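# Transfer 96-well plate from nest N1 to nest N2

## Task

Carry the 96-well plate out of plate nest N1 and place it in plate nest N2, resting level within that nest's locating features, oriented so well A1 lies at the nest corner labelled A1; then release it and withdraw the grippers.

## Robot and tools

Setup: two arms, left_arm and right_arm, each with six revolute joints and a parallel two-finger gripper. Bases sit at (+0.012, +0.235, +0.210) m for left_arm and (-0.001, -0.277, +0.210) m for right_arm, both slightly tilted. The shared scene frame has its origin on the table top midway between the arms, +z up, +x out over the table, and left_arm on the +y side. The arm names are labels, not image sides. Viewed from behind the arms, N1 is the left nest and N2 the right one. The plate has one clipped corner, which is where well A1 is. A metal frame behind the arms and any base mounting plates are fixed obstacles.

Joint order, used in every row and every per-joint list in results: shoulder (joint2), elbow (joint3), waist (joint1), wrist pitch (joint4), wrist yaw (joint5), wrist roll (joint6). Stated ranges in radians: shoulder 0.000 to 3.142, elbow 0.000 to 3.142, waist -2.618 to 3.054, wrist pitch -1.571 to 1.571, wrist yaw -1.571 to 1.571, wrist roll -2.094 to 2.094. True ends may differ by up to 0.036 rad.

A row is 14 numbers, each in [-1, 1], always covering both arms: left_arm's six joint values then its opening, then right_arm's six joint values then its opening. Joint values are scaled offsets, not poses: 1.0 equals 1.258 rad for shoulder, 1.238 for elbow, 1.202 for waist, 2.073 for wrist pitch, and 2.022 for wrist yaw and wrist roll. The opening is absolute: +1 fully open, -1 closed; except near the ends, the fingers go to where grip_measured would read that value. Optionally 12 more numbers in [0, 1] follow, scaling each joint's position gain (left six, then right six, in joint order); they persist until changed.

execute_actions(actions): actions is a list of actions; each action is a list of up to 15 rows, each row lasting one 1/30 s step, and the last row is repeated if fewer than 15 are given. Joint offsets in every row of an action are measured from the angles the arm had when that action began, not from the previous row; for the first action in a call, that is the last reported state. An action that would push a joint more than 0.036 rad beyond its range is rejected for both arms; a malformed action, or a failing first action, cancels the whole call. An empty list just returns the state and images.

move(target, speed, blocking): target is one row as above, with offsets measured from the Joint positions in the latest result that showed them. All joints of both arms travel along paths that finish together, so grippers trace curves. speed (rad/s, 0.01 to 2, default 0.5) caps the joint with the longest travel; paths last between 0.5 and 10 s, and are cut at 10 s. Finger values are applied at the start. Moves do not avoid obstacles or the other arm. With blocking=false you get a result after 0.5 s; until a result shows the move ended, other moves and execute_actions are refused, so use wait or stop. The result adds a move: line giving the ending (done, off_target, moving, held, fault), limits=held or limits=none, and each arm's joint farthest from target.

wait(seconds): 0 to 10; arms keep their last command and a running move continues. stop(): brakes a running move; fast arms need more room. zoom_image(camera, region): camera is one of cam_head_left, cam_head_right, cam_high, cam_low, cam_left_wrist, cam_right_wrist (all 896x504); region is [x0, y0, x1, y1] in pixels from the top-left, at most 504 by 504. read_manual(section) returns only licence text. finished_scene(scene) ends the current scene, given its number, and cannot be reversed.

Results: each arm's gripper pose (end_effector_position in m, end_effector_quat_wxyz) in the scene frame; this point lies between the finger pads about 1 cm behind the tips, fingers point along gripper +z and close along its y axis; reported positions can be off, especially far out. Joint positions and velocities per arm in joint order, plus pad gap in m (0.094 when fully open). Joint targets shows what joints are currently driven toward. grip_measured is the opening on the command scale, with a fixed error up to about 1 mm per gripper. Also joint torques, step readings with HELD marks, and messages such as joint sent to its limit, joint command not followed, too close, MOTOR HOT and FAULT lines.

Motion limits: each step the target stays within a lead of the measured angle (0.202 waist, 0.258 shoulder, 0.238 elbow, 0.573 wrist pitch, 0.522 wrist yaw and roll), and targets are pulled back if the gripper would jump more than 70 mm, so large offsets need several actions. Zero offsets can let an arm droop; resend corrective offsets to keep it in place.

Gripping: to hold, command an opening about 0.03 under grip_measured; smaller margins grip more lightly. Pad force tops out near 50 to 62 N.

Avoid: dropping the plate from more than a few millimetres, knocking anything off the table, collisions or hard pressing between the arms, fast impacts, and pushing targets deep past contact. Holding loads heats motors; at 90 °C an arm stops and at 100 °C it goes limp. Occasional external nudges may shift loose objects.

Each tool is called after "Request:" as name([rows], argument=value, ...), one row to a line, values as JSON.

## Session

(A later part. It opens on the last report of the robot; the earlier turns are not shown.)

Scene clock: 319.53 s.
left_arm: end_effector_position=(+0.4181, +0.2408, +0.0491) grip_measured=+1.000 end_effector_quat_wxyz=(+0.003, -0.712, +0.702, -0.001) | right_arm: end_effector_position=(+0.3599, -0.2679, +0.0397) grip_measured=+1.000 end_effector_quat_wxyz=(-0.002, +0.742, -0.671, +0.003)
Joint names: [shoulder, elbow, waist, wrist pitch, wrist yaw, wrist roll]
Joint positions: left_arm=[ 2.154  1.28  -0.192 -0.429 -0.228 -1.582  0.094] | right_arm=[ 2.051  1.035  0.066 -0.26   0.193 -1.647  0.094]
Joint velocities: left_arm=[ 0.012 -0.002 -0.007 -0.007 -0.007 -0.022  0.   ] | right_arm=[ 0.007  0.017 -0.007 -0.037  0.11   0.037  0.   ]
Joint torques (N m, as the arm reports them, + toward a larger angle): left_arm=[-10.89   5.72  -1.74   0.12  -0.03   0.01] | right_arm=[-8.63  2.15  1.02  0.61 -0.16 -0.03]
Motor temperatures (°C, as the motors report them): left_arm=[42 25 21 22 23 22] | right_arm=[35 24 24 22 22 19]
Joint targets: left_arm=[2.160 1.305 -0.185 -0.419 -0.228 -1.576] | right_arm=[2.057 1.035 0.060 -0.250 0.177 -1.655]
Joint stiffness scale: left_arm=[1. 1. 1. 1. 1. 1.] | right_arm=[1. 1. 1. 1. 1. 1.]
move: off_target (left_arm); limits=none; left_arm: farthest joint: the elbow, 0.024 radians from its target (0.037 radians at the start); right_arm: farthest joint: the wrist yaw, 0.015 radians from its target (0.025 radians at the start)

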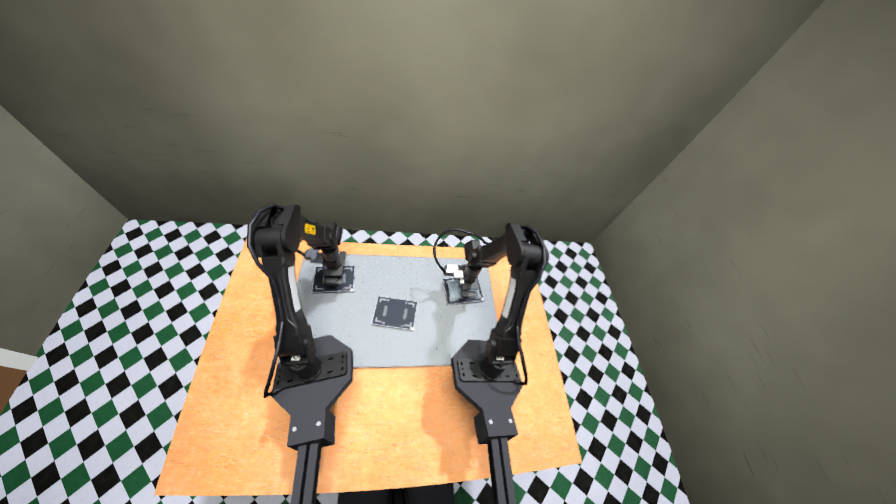

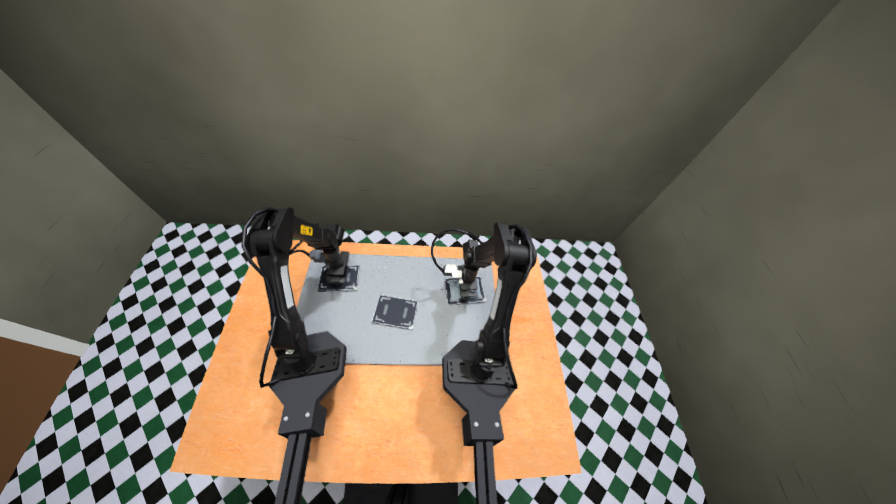

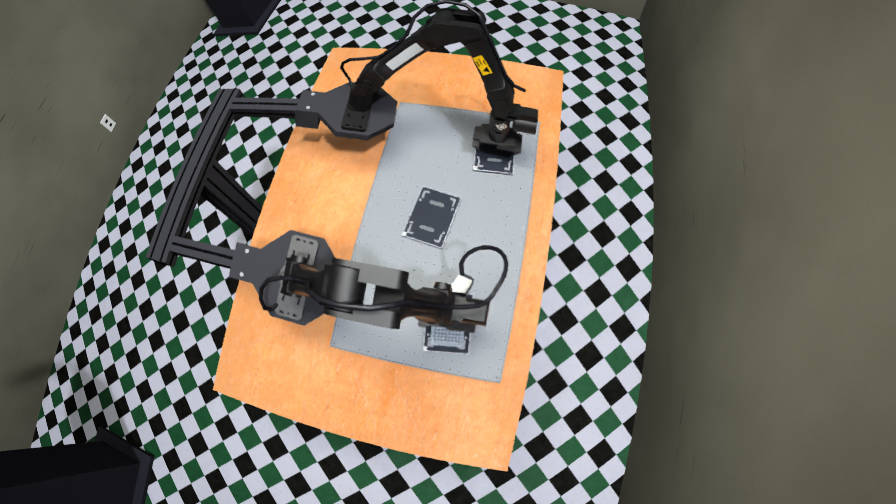

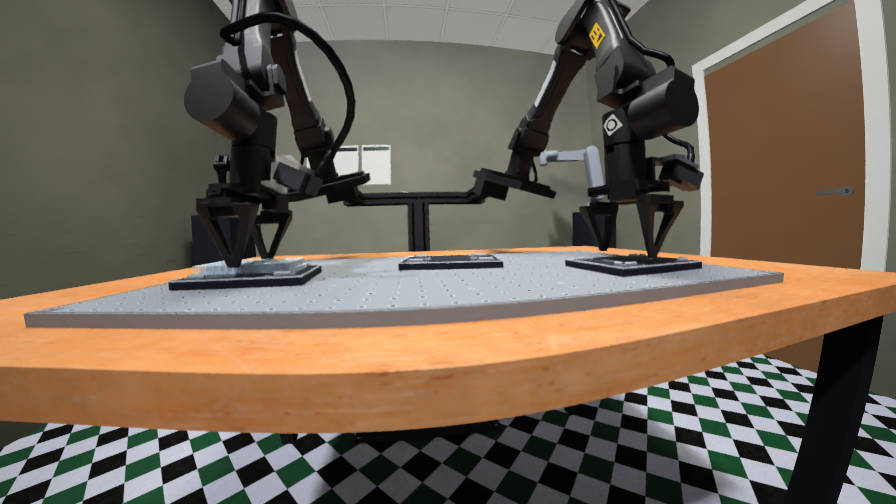

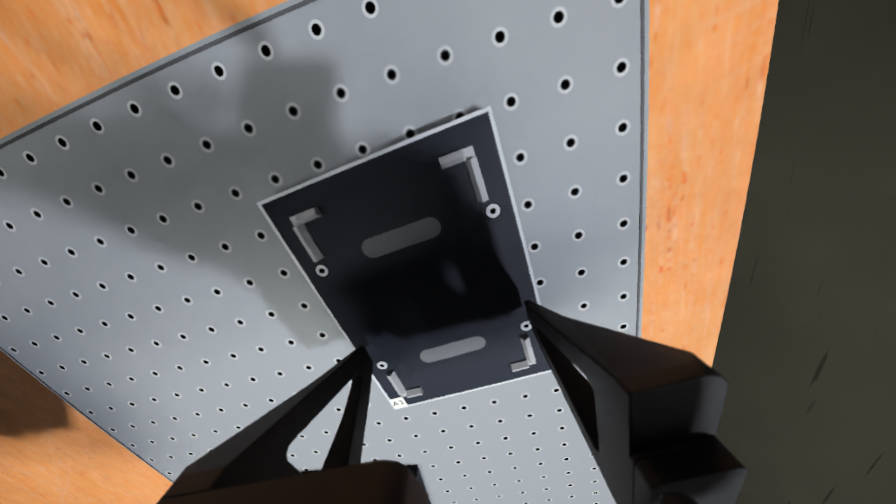

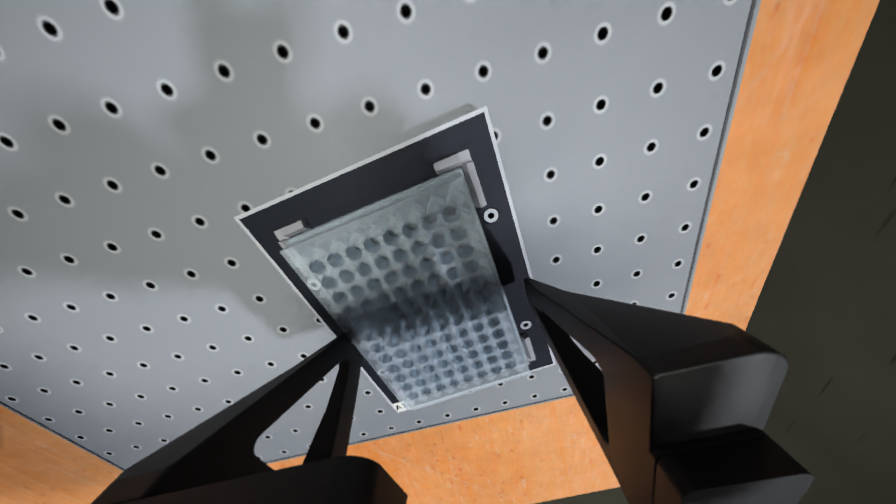

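Request:
move(target=[-0.2,-0.15,0,-0.05,0,0,1, 0.003,-0.0355,0,0.0183,0,0,1], speed=0.25)

Scene clock: 441.00 s.
left_arm: end_effector_position=(+0.3782, +0.2520, +0.0980) grip_measured=+1.000 end_effector_quat_wxyz=(-0.006, -0.710, +0.705, +0.008) | right_arm: end_effector_position=(+0.3555, -0.2674, +0.0369) grip_measured=+1.000 end_effector_quat_wxyz=(-0.003, +0.742, -0.671, +0.005)
Joint names: [shoulder, elbow, waist, wrist pitch, wrist yaw, wrist roll]
Joint positions: left_arm=[ 1.924  1.111 -0.192 -0.516 -0.228 -1.582  0.094] | right_arm=[ 2.051  1.011  0.066 -0.232  0.193 -1.647  0.094]
Joint velocities: left_arm=[ 0.027 -0.012 -0.007  0.007 -0.007  0.007  0.   ] | right_arm=[-0.002 -0.017  0.007  0.037 -0.007  0.022  0.   ]
Joint torques (N m, as the arm reports them, + toward a larger angle): left_arm=[-11.81   2.55  -1.94  -0.16  -0.02  -0.04] | right_arm=[-8.62  0.63  1.46  0.61  0.    0.01]
Motor temperatures (°C, as the motors report them): left_arm=[43 27 21 21 22 22] | right_arm=[35 23 24 22 22 19]
Joint targets: left_arm=[1.902 1.094 -0.192 -0.532 -0.228 -1.582] | right_arm=[2.054 0.991 0.066 -0.223 0.193 -1.646]
Joint stiffness scale: left_arm=[1. 1. 1. 1. 1. 1.] | right_arm=[1. 1. 1. 1. 1. 1.]
move: off_target (left_arm); limits=none; left_arm: farthest joint: the shoulder, 0.022 radians from its target (0.251 radians at the start); right_arm: farthest joint: the elbow, 0.020 radians from its target (0.044 radians at the start)

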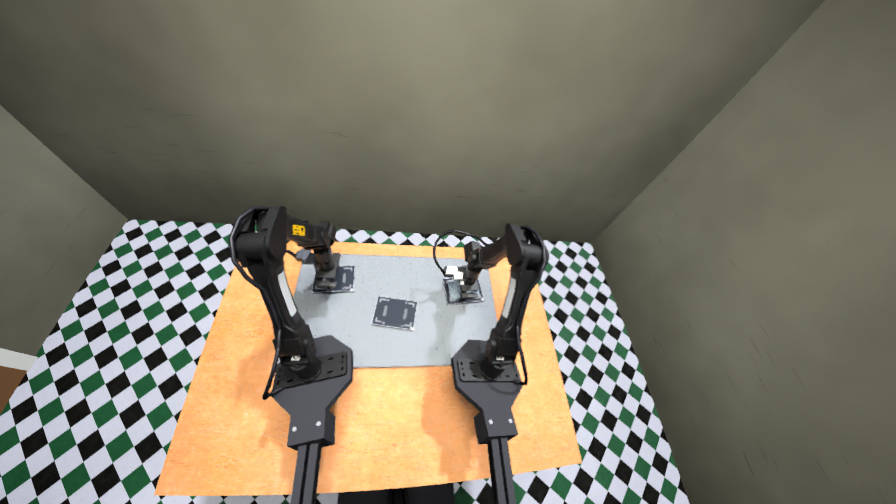

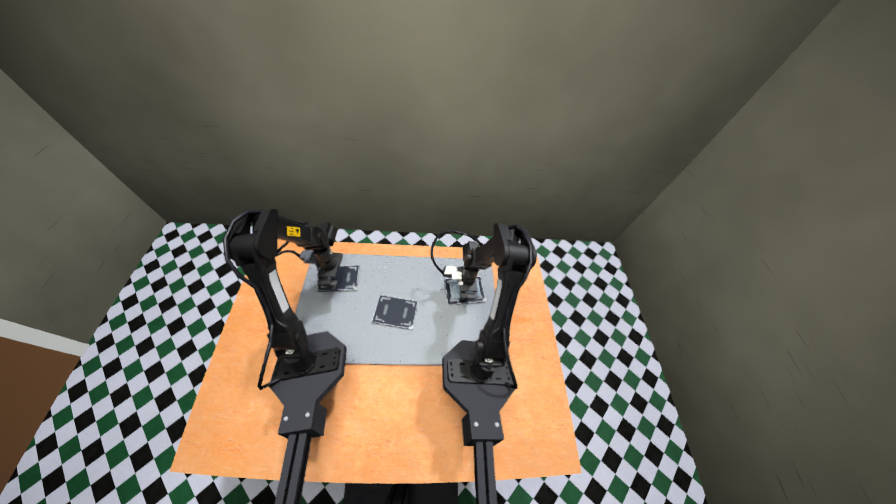

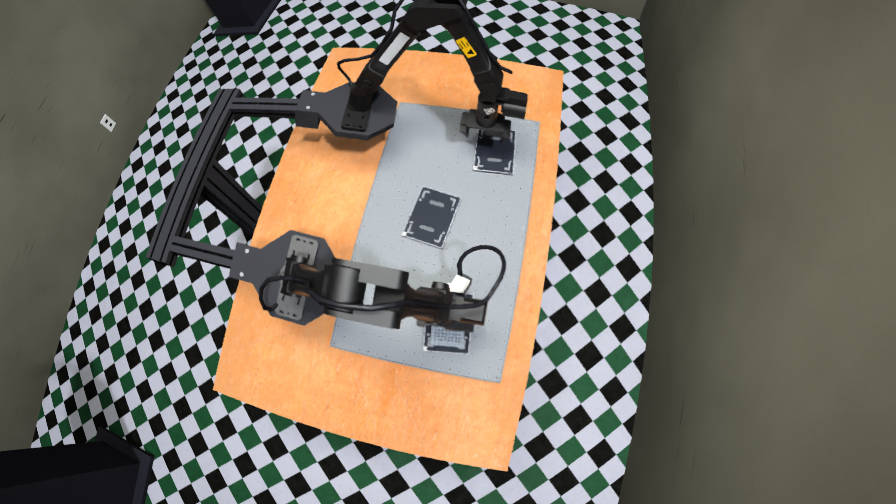

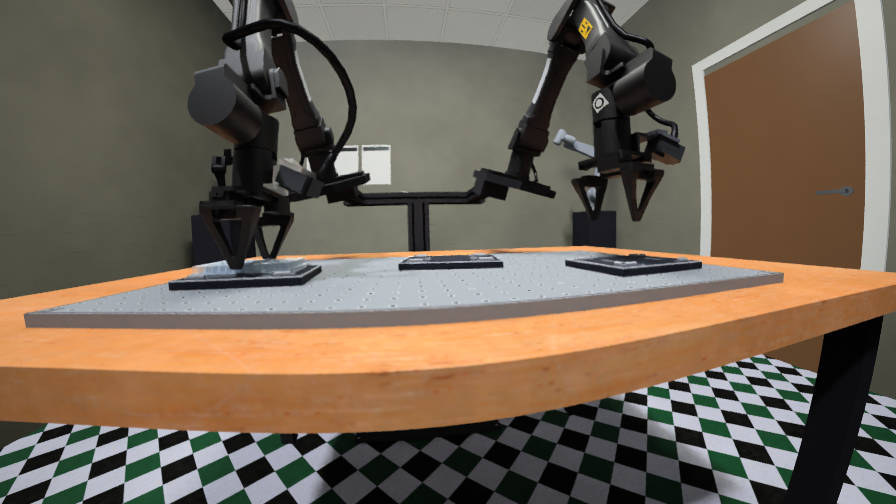

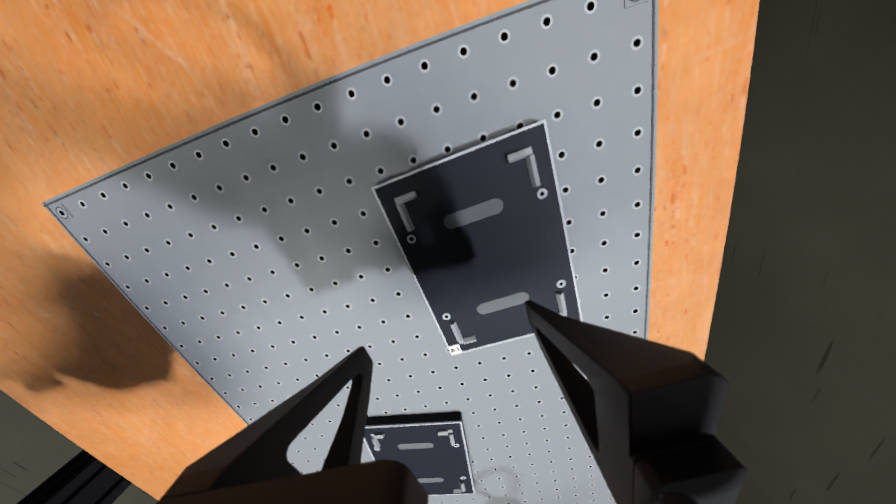

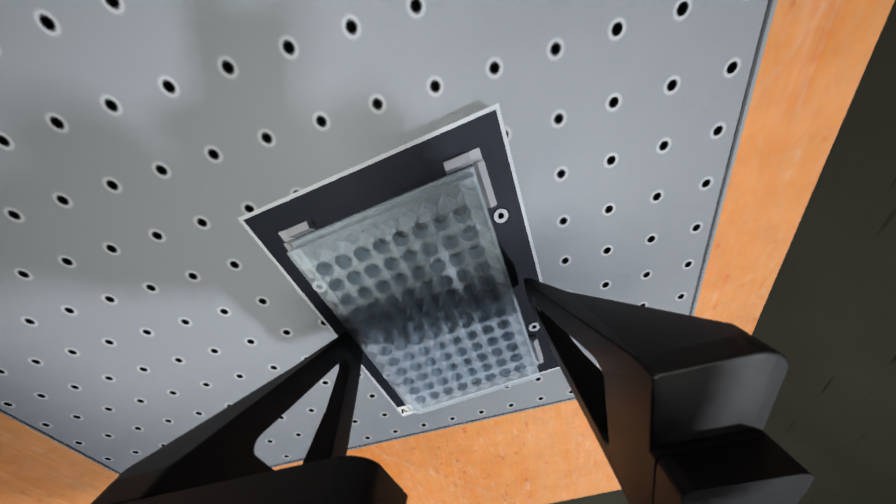

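Request:
execute_actions([
  [[-0.015,0,0,0,0,0,1,0.002,0,0,0,0,0,0.95],[-0.015,0,0,0,0,0,1,0.002,0,0,0,0,0,0.9],[-0.015,0,0,0,0,0,1,0.002,0,0,0,0,0,0.86],[-0.015,0,0,0,0,0,1,0.002,0,0,0,0,0,0.83],[-0.015,0,0,0,0,0,1,0.002,0,0,0,0,0,0.80],[-0.015,0,0,0,0,0,1,0.002,0,0,0,0,0,0.78],[-0.015,0,0,0,0,0,1,0.002,0,0,0,0,0,0.77],[-0.015,0,0,0,0,0,1,0.002,0,0,0,0,0,0.76],[-0.015,0,0,0,0,0,1,0.002,0,0,0,0,0,0.75],[-0.015,0,0,0,0,0,1,0.002,0,0,0,0,0,0.74],[-0.015,0,0,0,0,0,1,0.002,0,0,0,0,0,0.73],[-0.015,0,0,0,0,0,1,0.002,0,0,0,0,0,0.72],[-0.015,0,0,0,0,0,1,0.002,0,0,0,0,0,0.71]],
])

Request:
zoom_image(camera="cam_low", region=[160, 220, 340, 300])

Request:
zoom_image(camera="cam_right_wrist", region=[300, 220, 560, 420])

Scene clock: 451.37 s.
left_arm: end_effector_position=(+0.3781, +0.2520, +0.0980) grip_measured=+1.000 end_effector_quat_wxyz=(-0.006, -0.710, +0.705, +0.008) | right_arm: end_effector_position=(+0.3543, -0.2675, +0.0369) grip_measured=+0.724 end_effector_quat_wxyz=(-0.002, +0.742, -0.670, +0.003)
Joint names: [shoulder, elbow, waist, wrist pitch, wrist yaw, wrist roll]
Joint positions: left_arm=[ 1.924  1.111 -0.192 -0.516 -0.228 -1.582  0.094] | right_arm=[ 2.051  1.011  0.066 -0.237  0.193 -1.647  0.081]
Joint velocities: left_arm=[-0.002 -0.007 -0.017 -0.007 -0.022 -0.022  0.   ] | right_arm=[-0.007 -0.002 -0.017  0.007 -0.095  0.022 -0.   ]
Joint torques (N m, as the arm reports them, + toward a larger angle): left_arm=[-11.54   3.92  -1.93  -0.03  -0.03  -0.04] | right_arm=[-8.75  1.99  1.48  0.55 -0.01  0.02]
Motor temperatures (°C, as the motors report them): left_arm=[43 26 21 21 22 22] | right_arm=[35 22 24 22 22 19]
Joint targets: left_arm=[1.905 1.111 -0.192 -0.516 -0.228 -1.582] | right_arm=[2.053 1.011 0.066 -0.232 0.193 -1.647]
Joint stiffness scale: left_arm=[1. 1. 1. 1. 1. 1.] | right_arm=[1. 1. 1. 1. 1. 1.]
Step readings (joint positions):
0: left_arm=[1.924 1.111 -0.192 -0.516 -0.228 -1.582] | right_arm=[2.051 1.011 0.066 -0.232 0.193 -1.647]
1: left_arm=[1.924 1.111 -0.192 -0.516 -0.228 -1.582] | right_arm=[2.051 1.011 0.066 -0.232 0.193 -1.647]
2: left_arm=[1.924 1.111 -0.192 -0.516 -0.228 -1.582] | right_arm=[2.051 1.011 0.066 -0.232 0.193 -1.647]
4: left_arm=[1.924 1.111 -0.192 -0.516 -0.228 -1.582] | right_arm=[2.051 1.011 0.066 -0.233 0.193 -1.647]
8: left_arm=[1.924 1.111 -0.192 -0.516 -0.228 -1.582] | right_arm=[2.051 1.011 0.066 -0.237 0.193 -1.647]
15: Joint positions above

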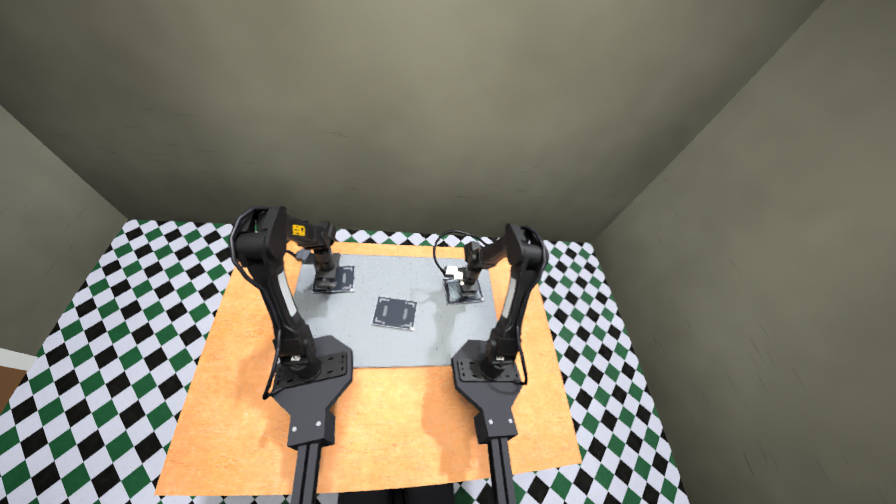

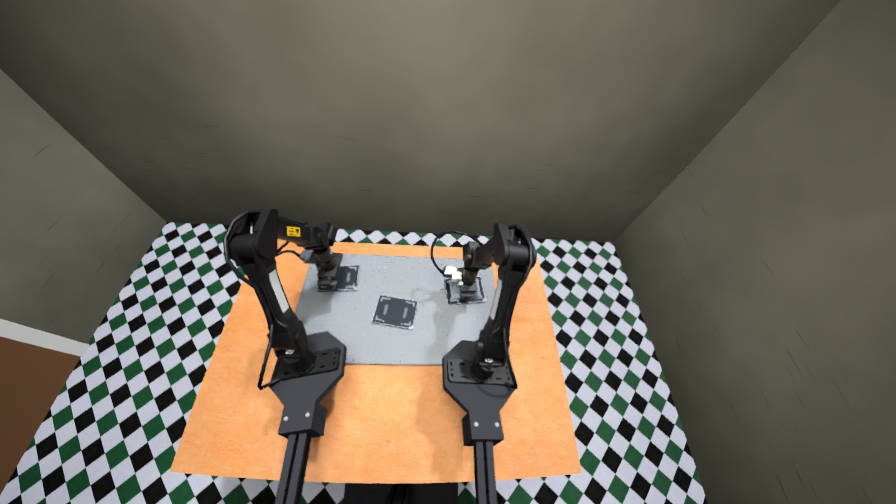

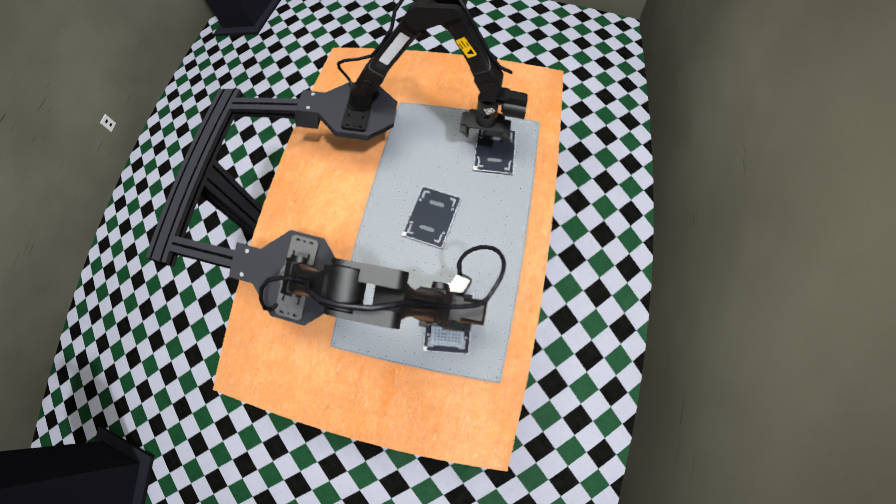

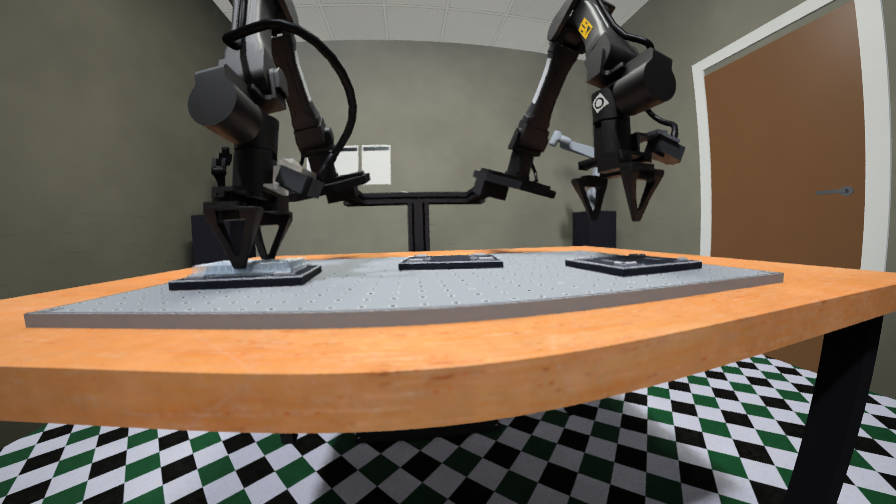

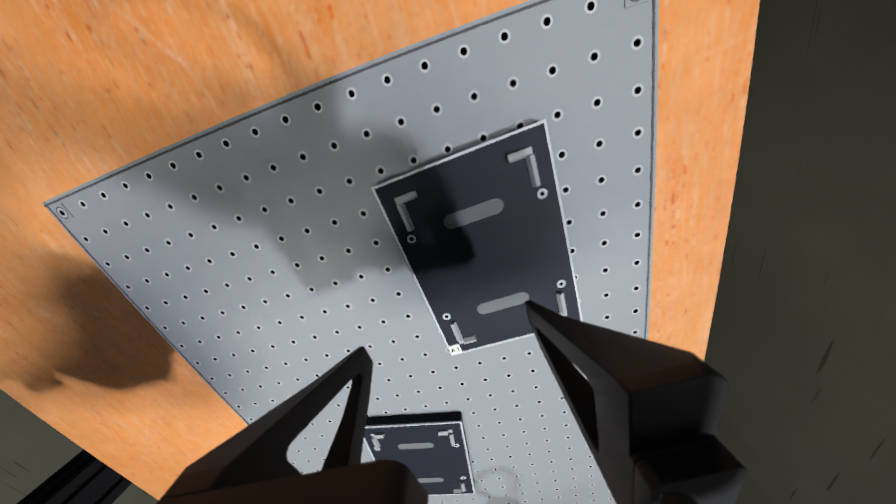

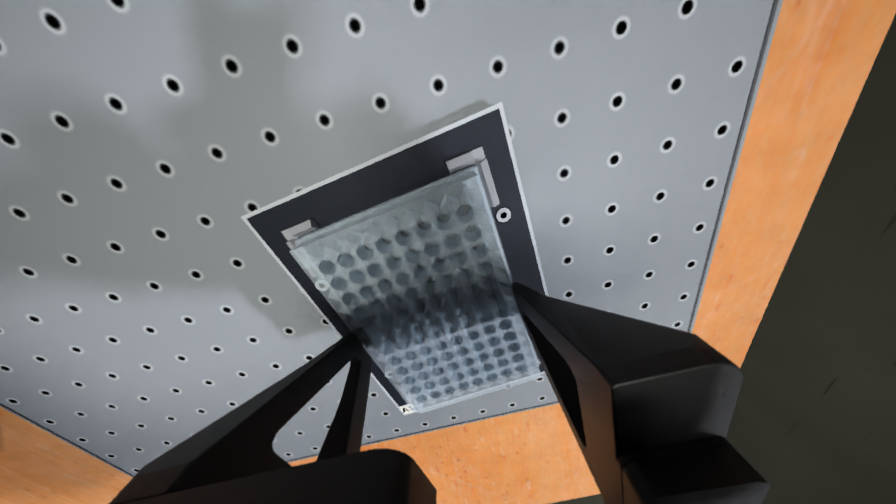

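Region (160, 220, 340, 300) of cam_low's 896x504 image, scaled by 2.800, with more detail than that image has.

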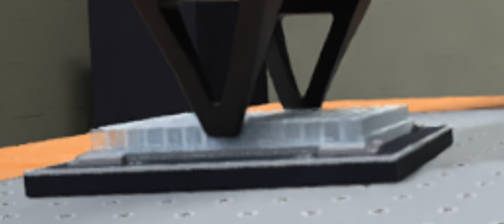

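Region (300, 220, 560, 420) of cam_right_wrist's 896x504 image, scaled by 1.938, with more detail than that image has; it fills the top 388 rows of this view, and the rest is white.

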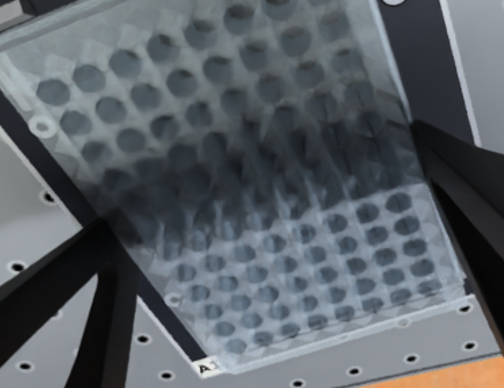

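Request:
execute_actions([
  [[-0.015,0,0,0,0,0,1,0.002,0,0,0,0,0,0.70],[-0.015,0,0,0,0,0,1,0.002,0,0,0,0,0,0.69]],
])

Scene clock: 457.13 s.
left_arm: end_effector_position=(+0.3781, +0.2520, +0.0980) grip_measured=+1.000 end_effector_quat_wxyz=(-0.006, -0.710, +0.705, +0.008) | right_arm: end_effector_position=(+0.3543, -0.2675, +0.0369) grip_measured=+0.710 end_effector_quat_wxyz=(-0.002, +0.742, -0.670, +0.003)
Joint names: [shoulder, elbow, waist, wrist pitch, wrist yaw, wrist roll]
Joint positions: left_arm=[ 1.924  1.111 -0.192 -0.516 -0.228 -1.582  0.094] | right_arm=[ 2.051  1.011  0.066 -0.237  0.193 -1.647  0.08 ]
Joint velocities: left_arm=[-0.002 -0.002 -0.007 -0.037 -0.037 -0.051  0.   ] | right_arm=[ 0.017 -0.022  0.002  0.066  0.022 -0.007  0.001]
Joint torques (N m, as the arm reports them, + toward a larger angle): left_arm=[-11.53   3.92  -1.95  -0.03  -0.03  -0.04] | right_arm=[-8.71  2.03  1.47  0.49  0.01  0.03]
Motor temperatures (°C, as the motors report them): left_arm=[43 26 21 21 22 22] | right_arm=[35 22 24 22 22 19]
Joint targets: left_arm=[1.905 1.111 -0.192 -0.516 -0.228 -1.582] | right_arm=[2.053 1.011 0.066 -0.237 0.193 -1.647]
Joint stiffness scale: left_arm=[1. 1. 1. 1. 1. 1.] | right_arm=[1. 1. 1. 1. 1. 1.]
Step readings (joint positions):
0: left_arm=[1.924 1.111 -0.192 -0.516 -0.228 -1.582] | right_arm=[2.051 1.011 0.066 -0.237 0.193 -1.647]
1: left_arm=[1.924 1.111 -0.192 -0.516 -0.228 -1.582] | right_arm=[2.051 1.011 0.066 -0.237 0.193 -1.647]
2: left_arm=[1.924 1.111 -0.192 -0.516 -0.228 -1.582] | right_arm=[2.051 1.011 0.066 -0.237 0.193 -1.647]
4: left_arm=[1.924 1.111 -0.192 -0.516 -0.228 -1.582] | right_arm=[2.051 1.011 0.066 -0.237 0.193 -1.647]
8: left_arm=[1.924 1.111 -0.192 -0.516 -0.228 -1.582] | right_arm=[2.051 1.011 0.066 -0.237 0.193 -1.647]
15: Joint positions above

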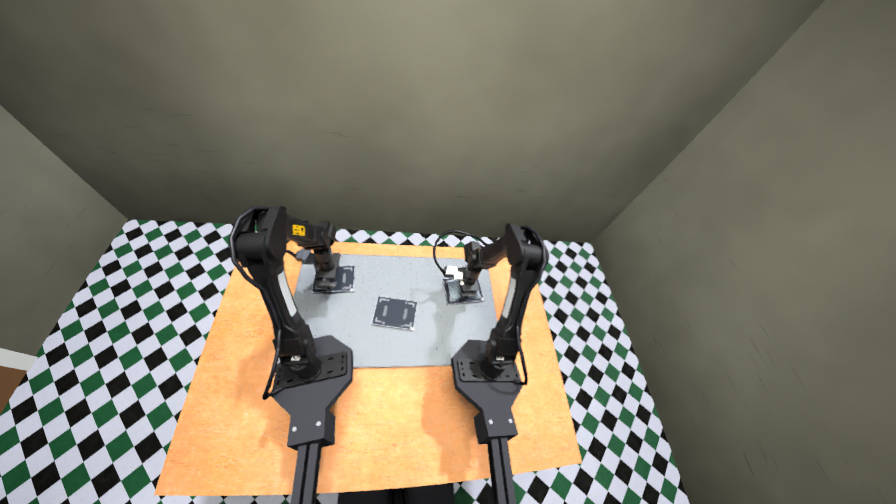

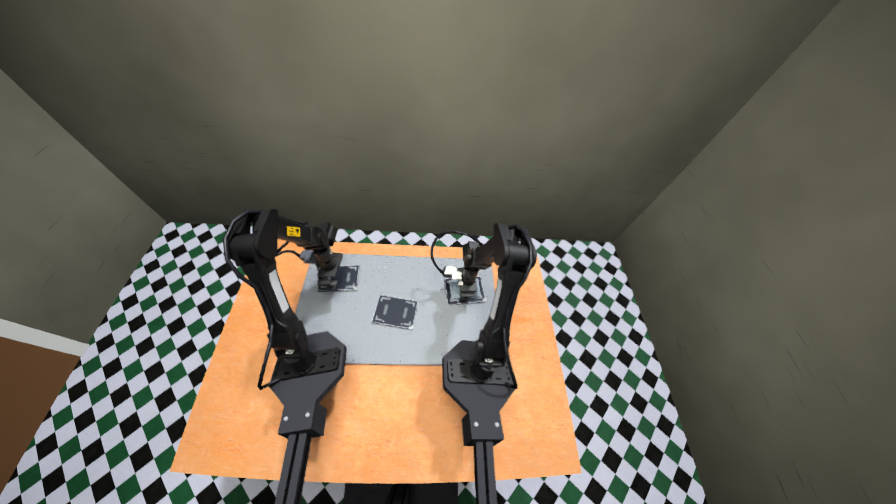

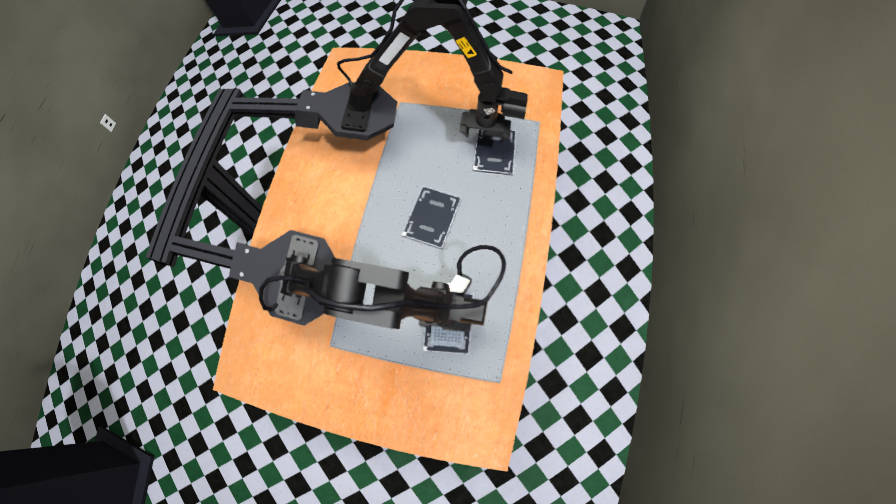

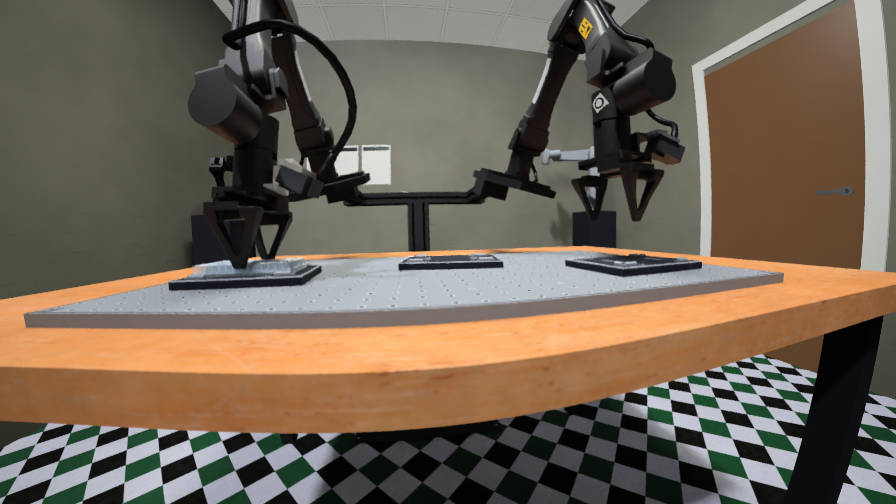

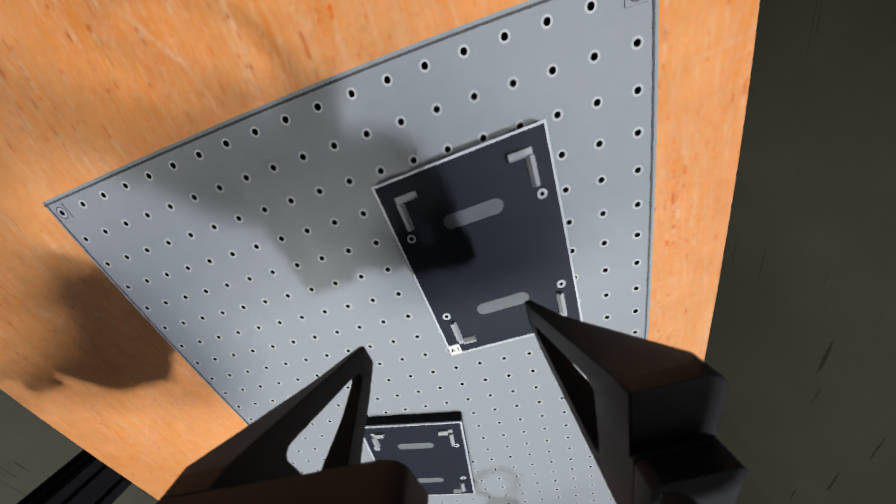

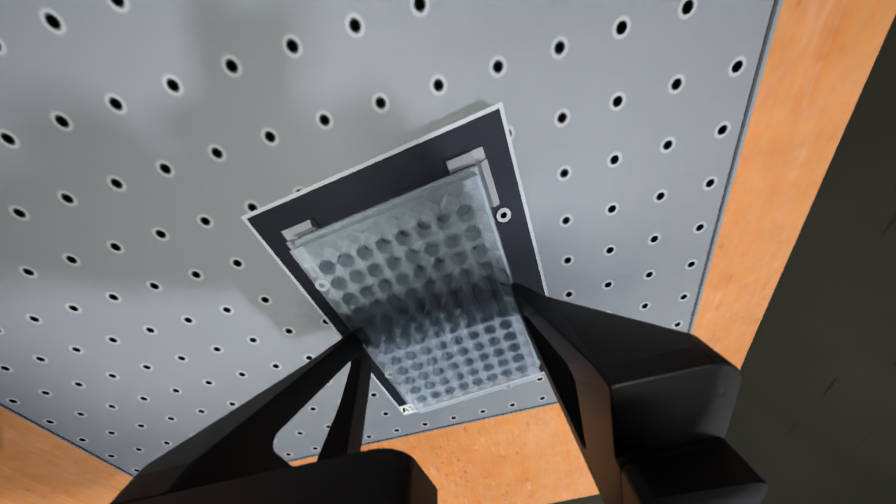

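Request:
execute_actions([
  [[-0.015,0,0,0,0,0,1,0.002,0,0,0,0,0,0.68],[-0.015,0,0,0,0,0,1,0.002,0,0,0,0,0,0.67]],
])

Scene clock: 460.83 s.
left_arm: end_effector_position=(+0.3781, +0.2520, +0.0980) grip_measured=+1.000 end_effector_quat_wxyz=(-0.006, -0.710, +0.705, +0.008) | right_arm: end_effector_position=(+0.3543, -0.2675, +0.0369) grip_measured=+0.710 end_effector_quat_wxyz=(-0.002, +0.742, -0.670, +0.003)
Joint names: [shoulder, elbow, waist, wrist pitch, wrist yaw, wrist roll]
Joint positions: left_arm=[ 1.924  1.111 -0.192 -0.516 -0.228 -1.582  0.094] | right_arm=[ 2.051  1.011  0.066 -0.237  0.193 -1.647  0.08 ]
Joint velocities: left_arm=[ 0.002 -0.012  0.017  0.022 -0.066  0.022  0.   ] | right_arm=[ 0.002  0.007 -0.002 -0.022 -0.007 -0.051 -0.001]
Joint torques (N m, as the arm reports them, + toward a larger angle): left_arm=[-11.54   3.92  -1.94  -0.03  -0.02  -0.04] | right_arm=[-8.76  2.04  1.47  0.5   0.    0.03]
Motor temperatures (°C, as the motors report them): left_arm=[43 26 21 21 22 22] | right_arm=[35 22 24 22 22 19]
Joint targets: left_arm=[1.905 1.111 -0.192 -0.516 -0.228 -1.582] | right_arm=[2.053 1.011 0.066 -0.237 0.193 -1.647]
Joint stiffness scale: left_arm=[1. 1. 1. 1. 1. 1.] | right_arm=[1. 1. 1. 1. 1. 1.]
Step readings (joint positions):
0: left_arm=[1.924 1.111 -0.192 -0.516 -0.228 -1.582] | right_arm=[2.051 1.011 0.066 -0.237 0.193 -1.647]
1: left_arm=[1.924 1.111 -0.192 -0.516 -0.228 -1.582] | right_arm=[2.051 1.011 0.066 -0.237 0.193 -1.647]
2: left_arm=[1.924 1.111 -0.192 -0.516 -0.228 -1.582] | right_arm=[2.051 1.011 0.066 -0.237 0.193 -1.647]
4: left_arm=[1.924 1.111 -0.192 -0.516 -0.228 -1.582] | right_arm=[2.051 1.011 0.066 -0.237 0.193 -1.647]
8: left_arm=[1.924 1.111 -0.192 -0.516 -0.228 -1.582] | right_arm=[2.051 1.011 0.066 -0.237 0.193 -1.647]
15: Joint positions above

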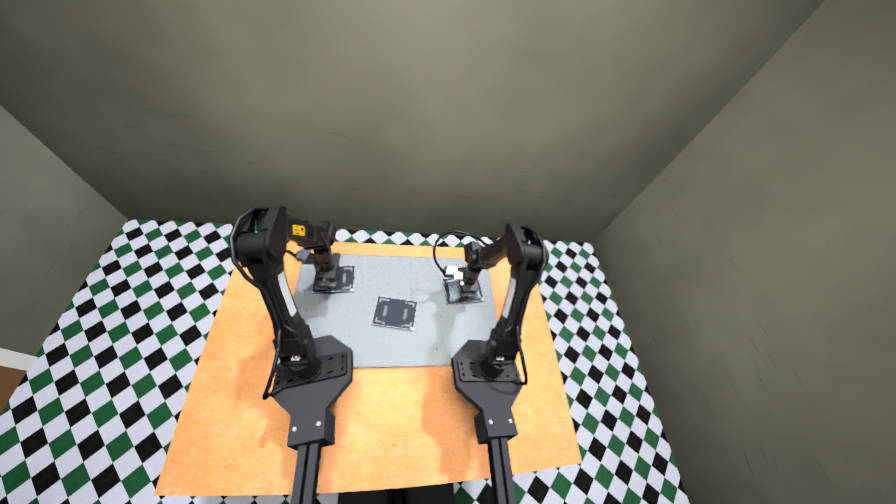

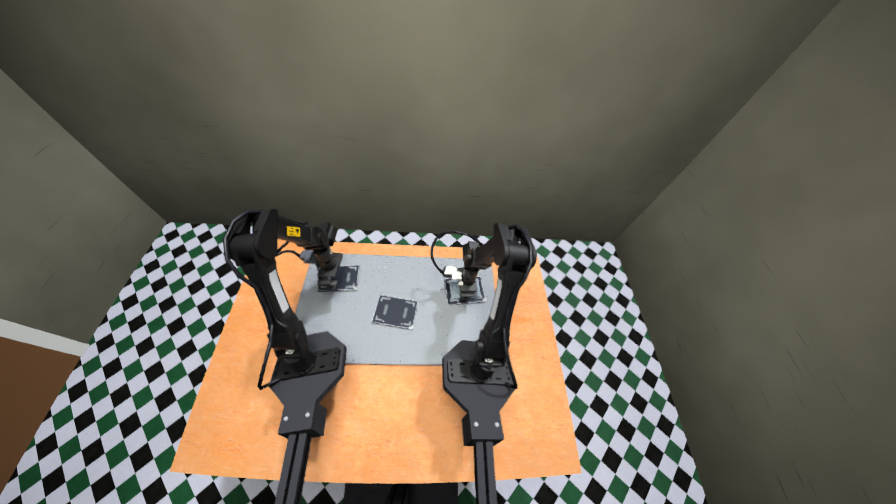

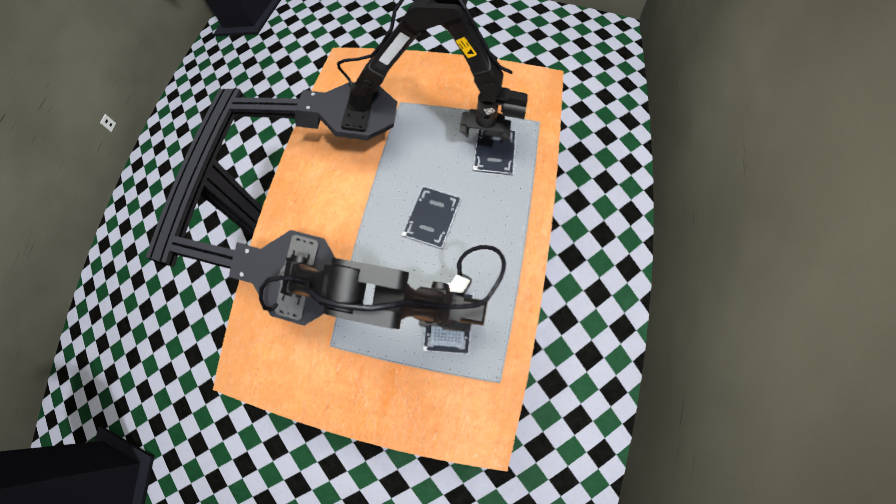

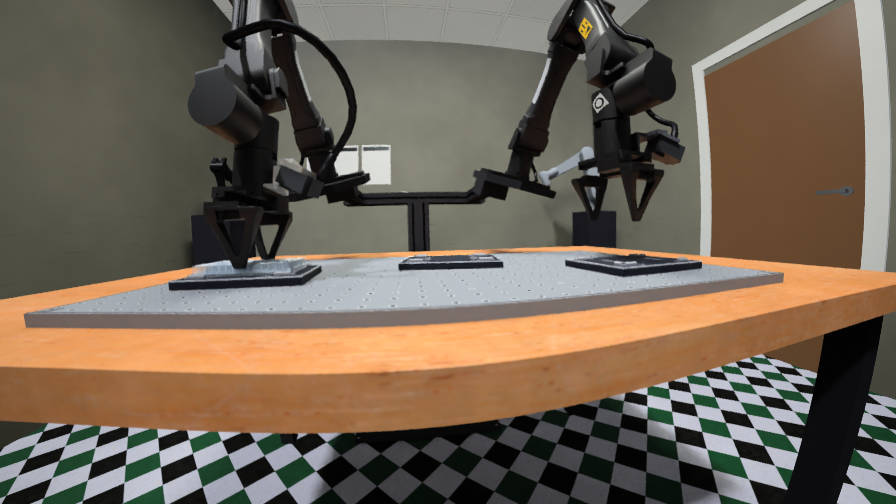

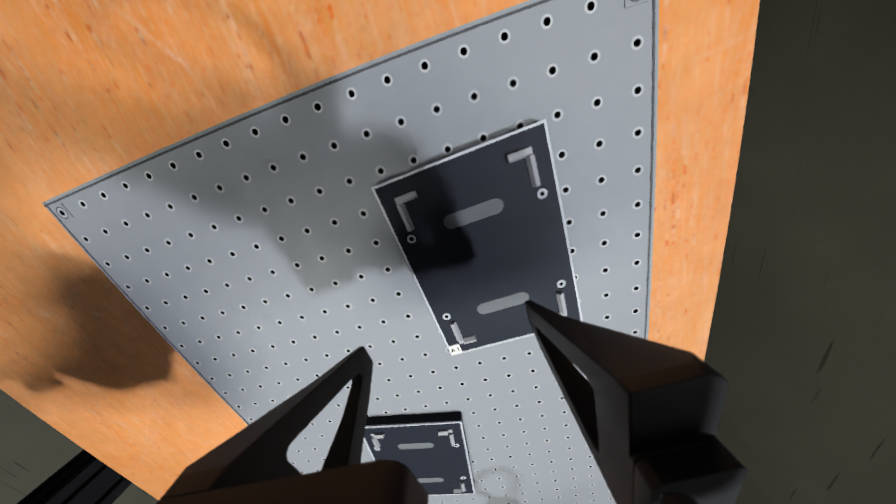

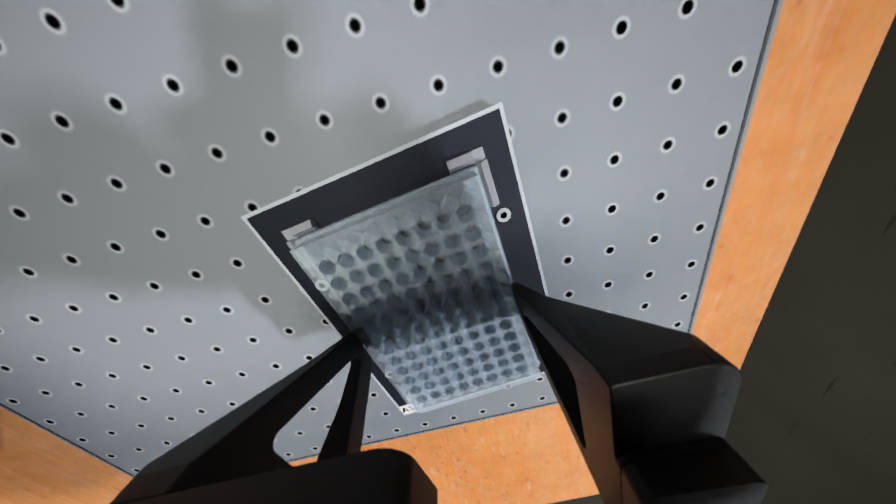

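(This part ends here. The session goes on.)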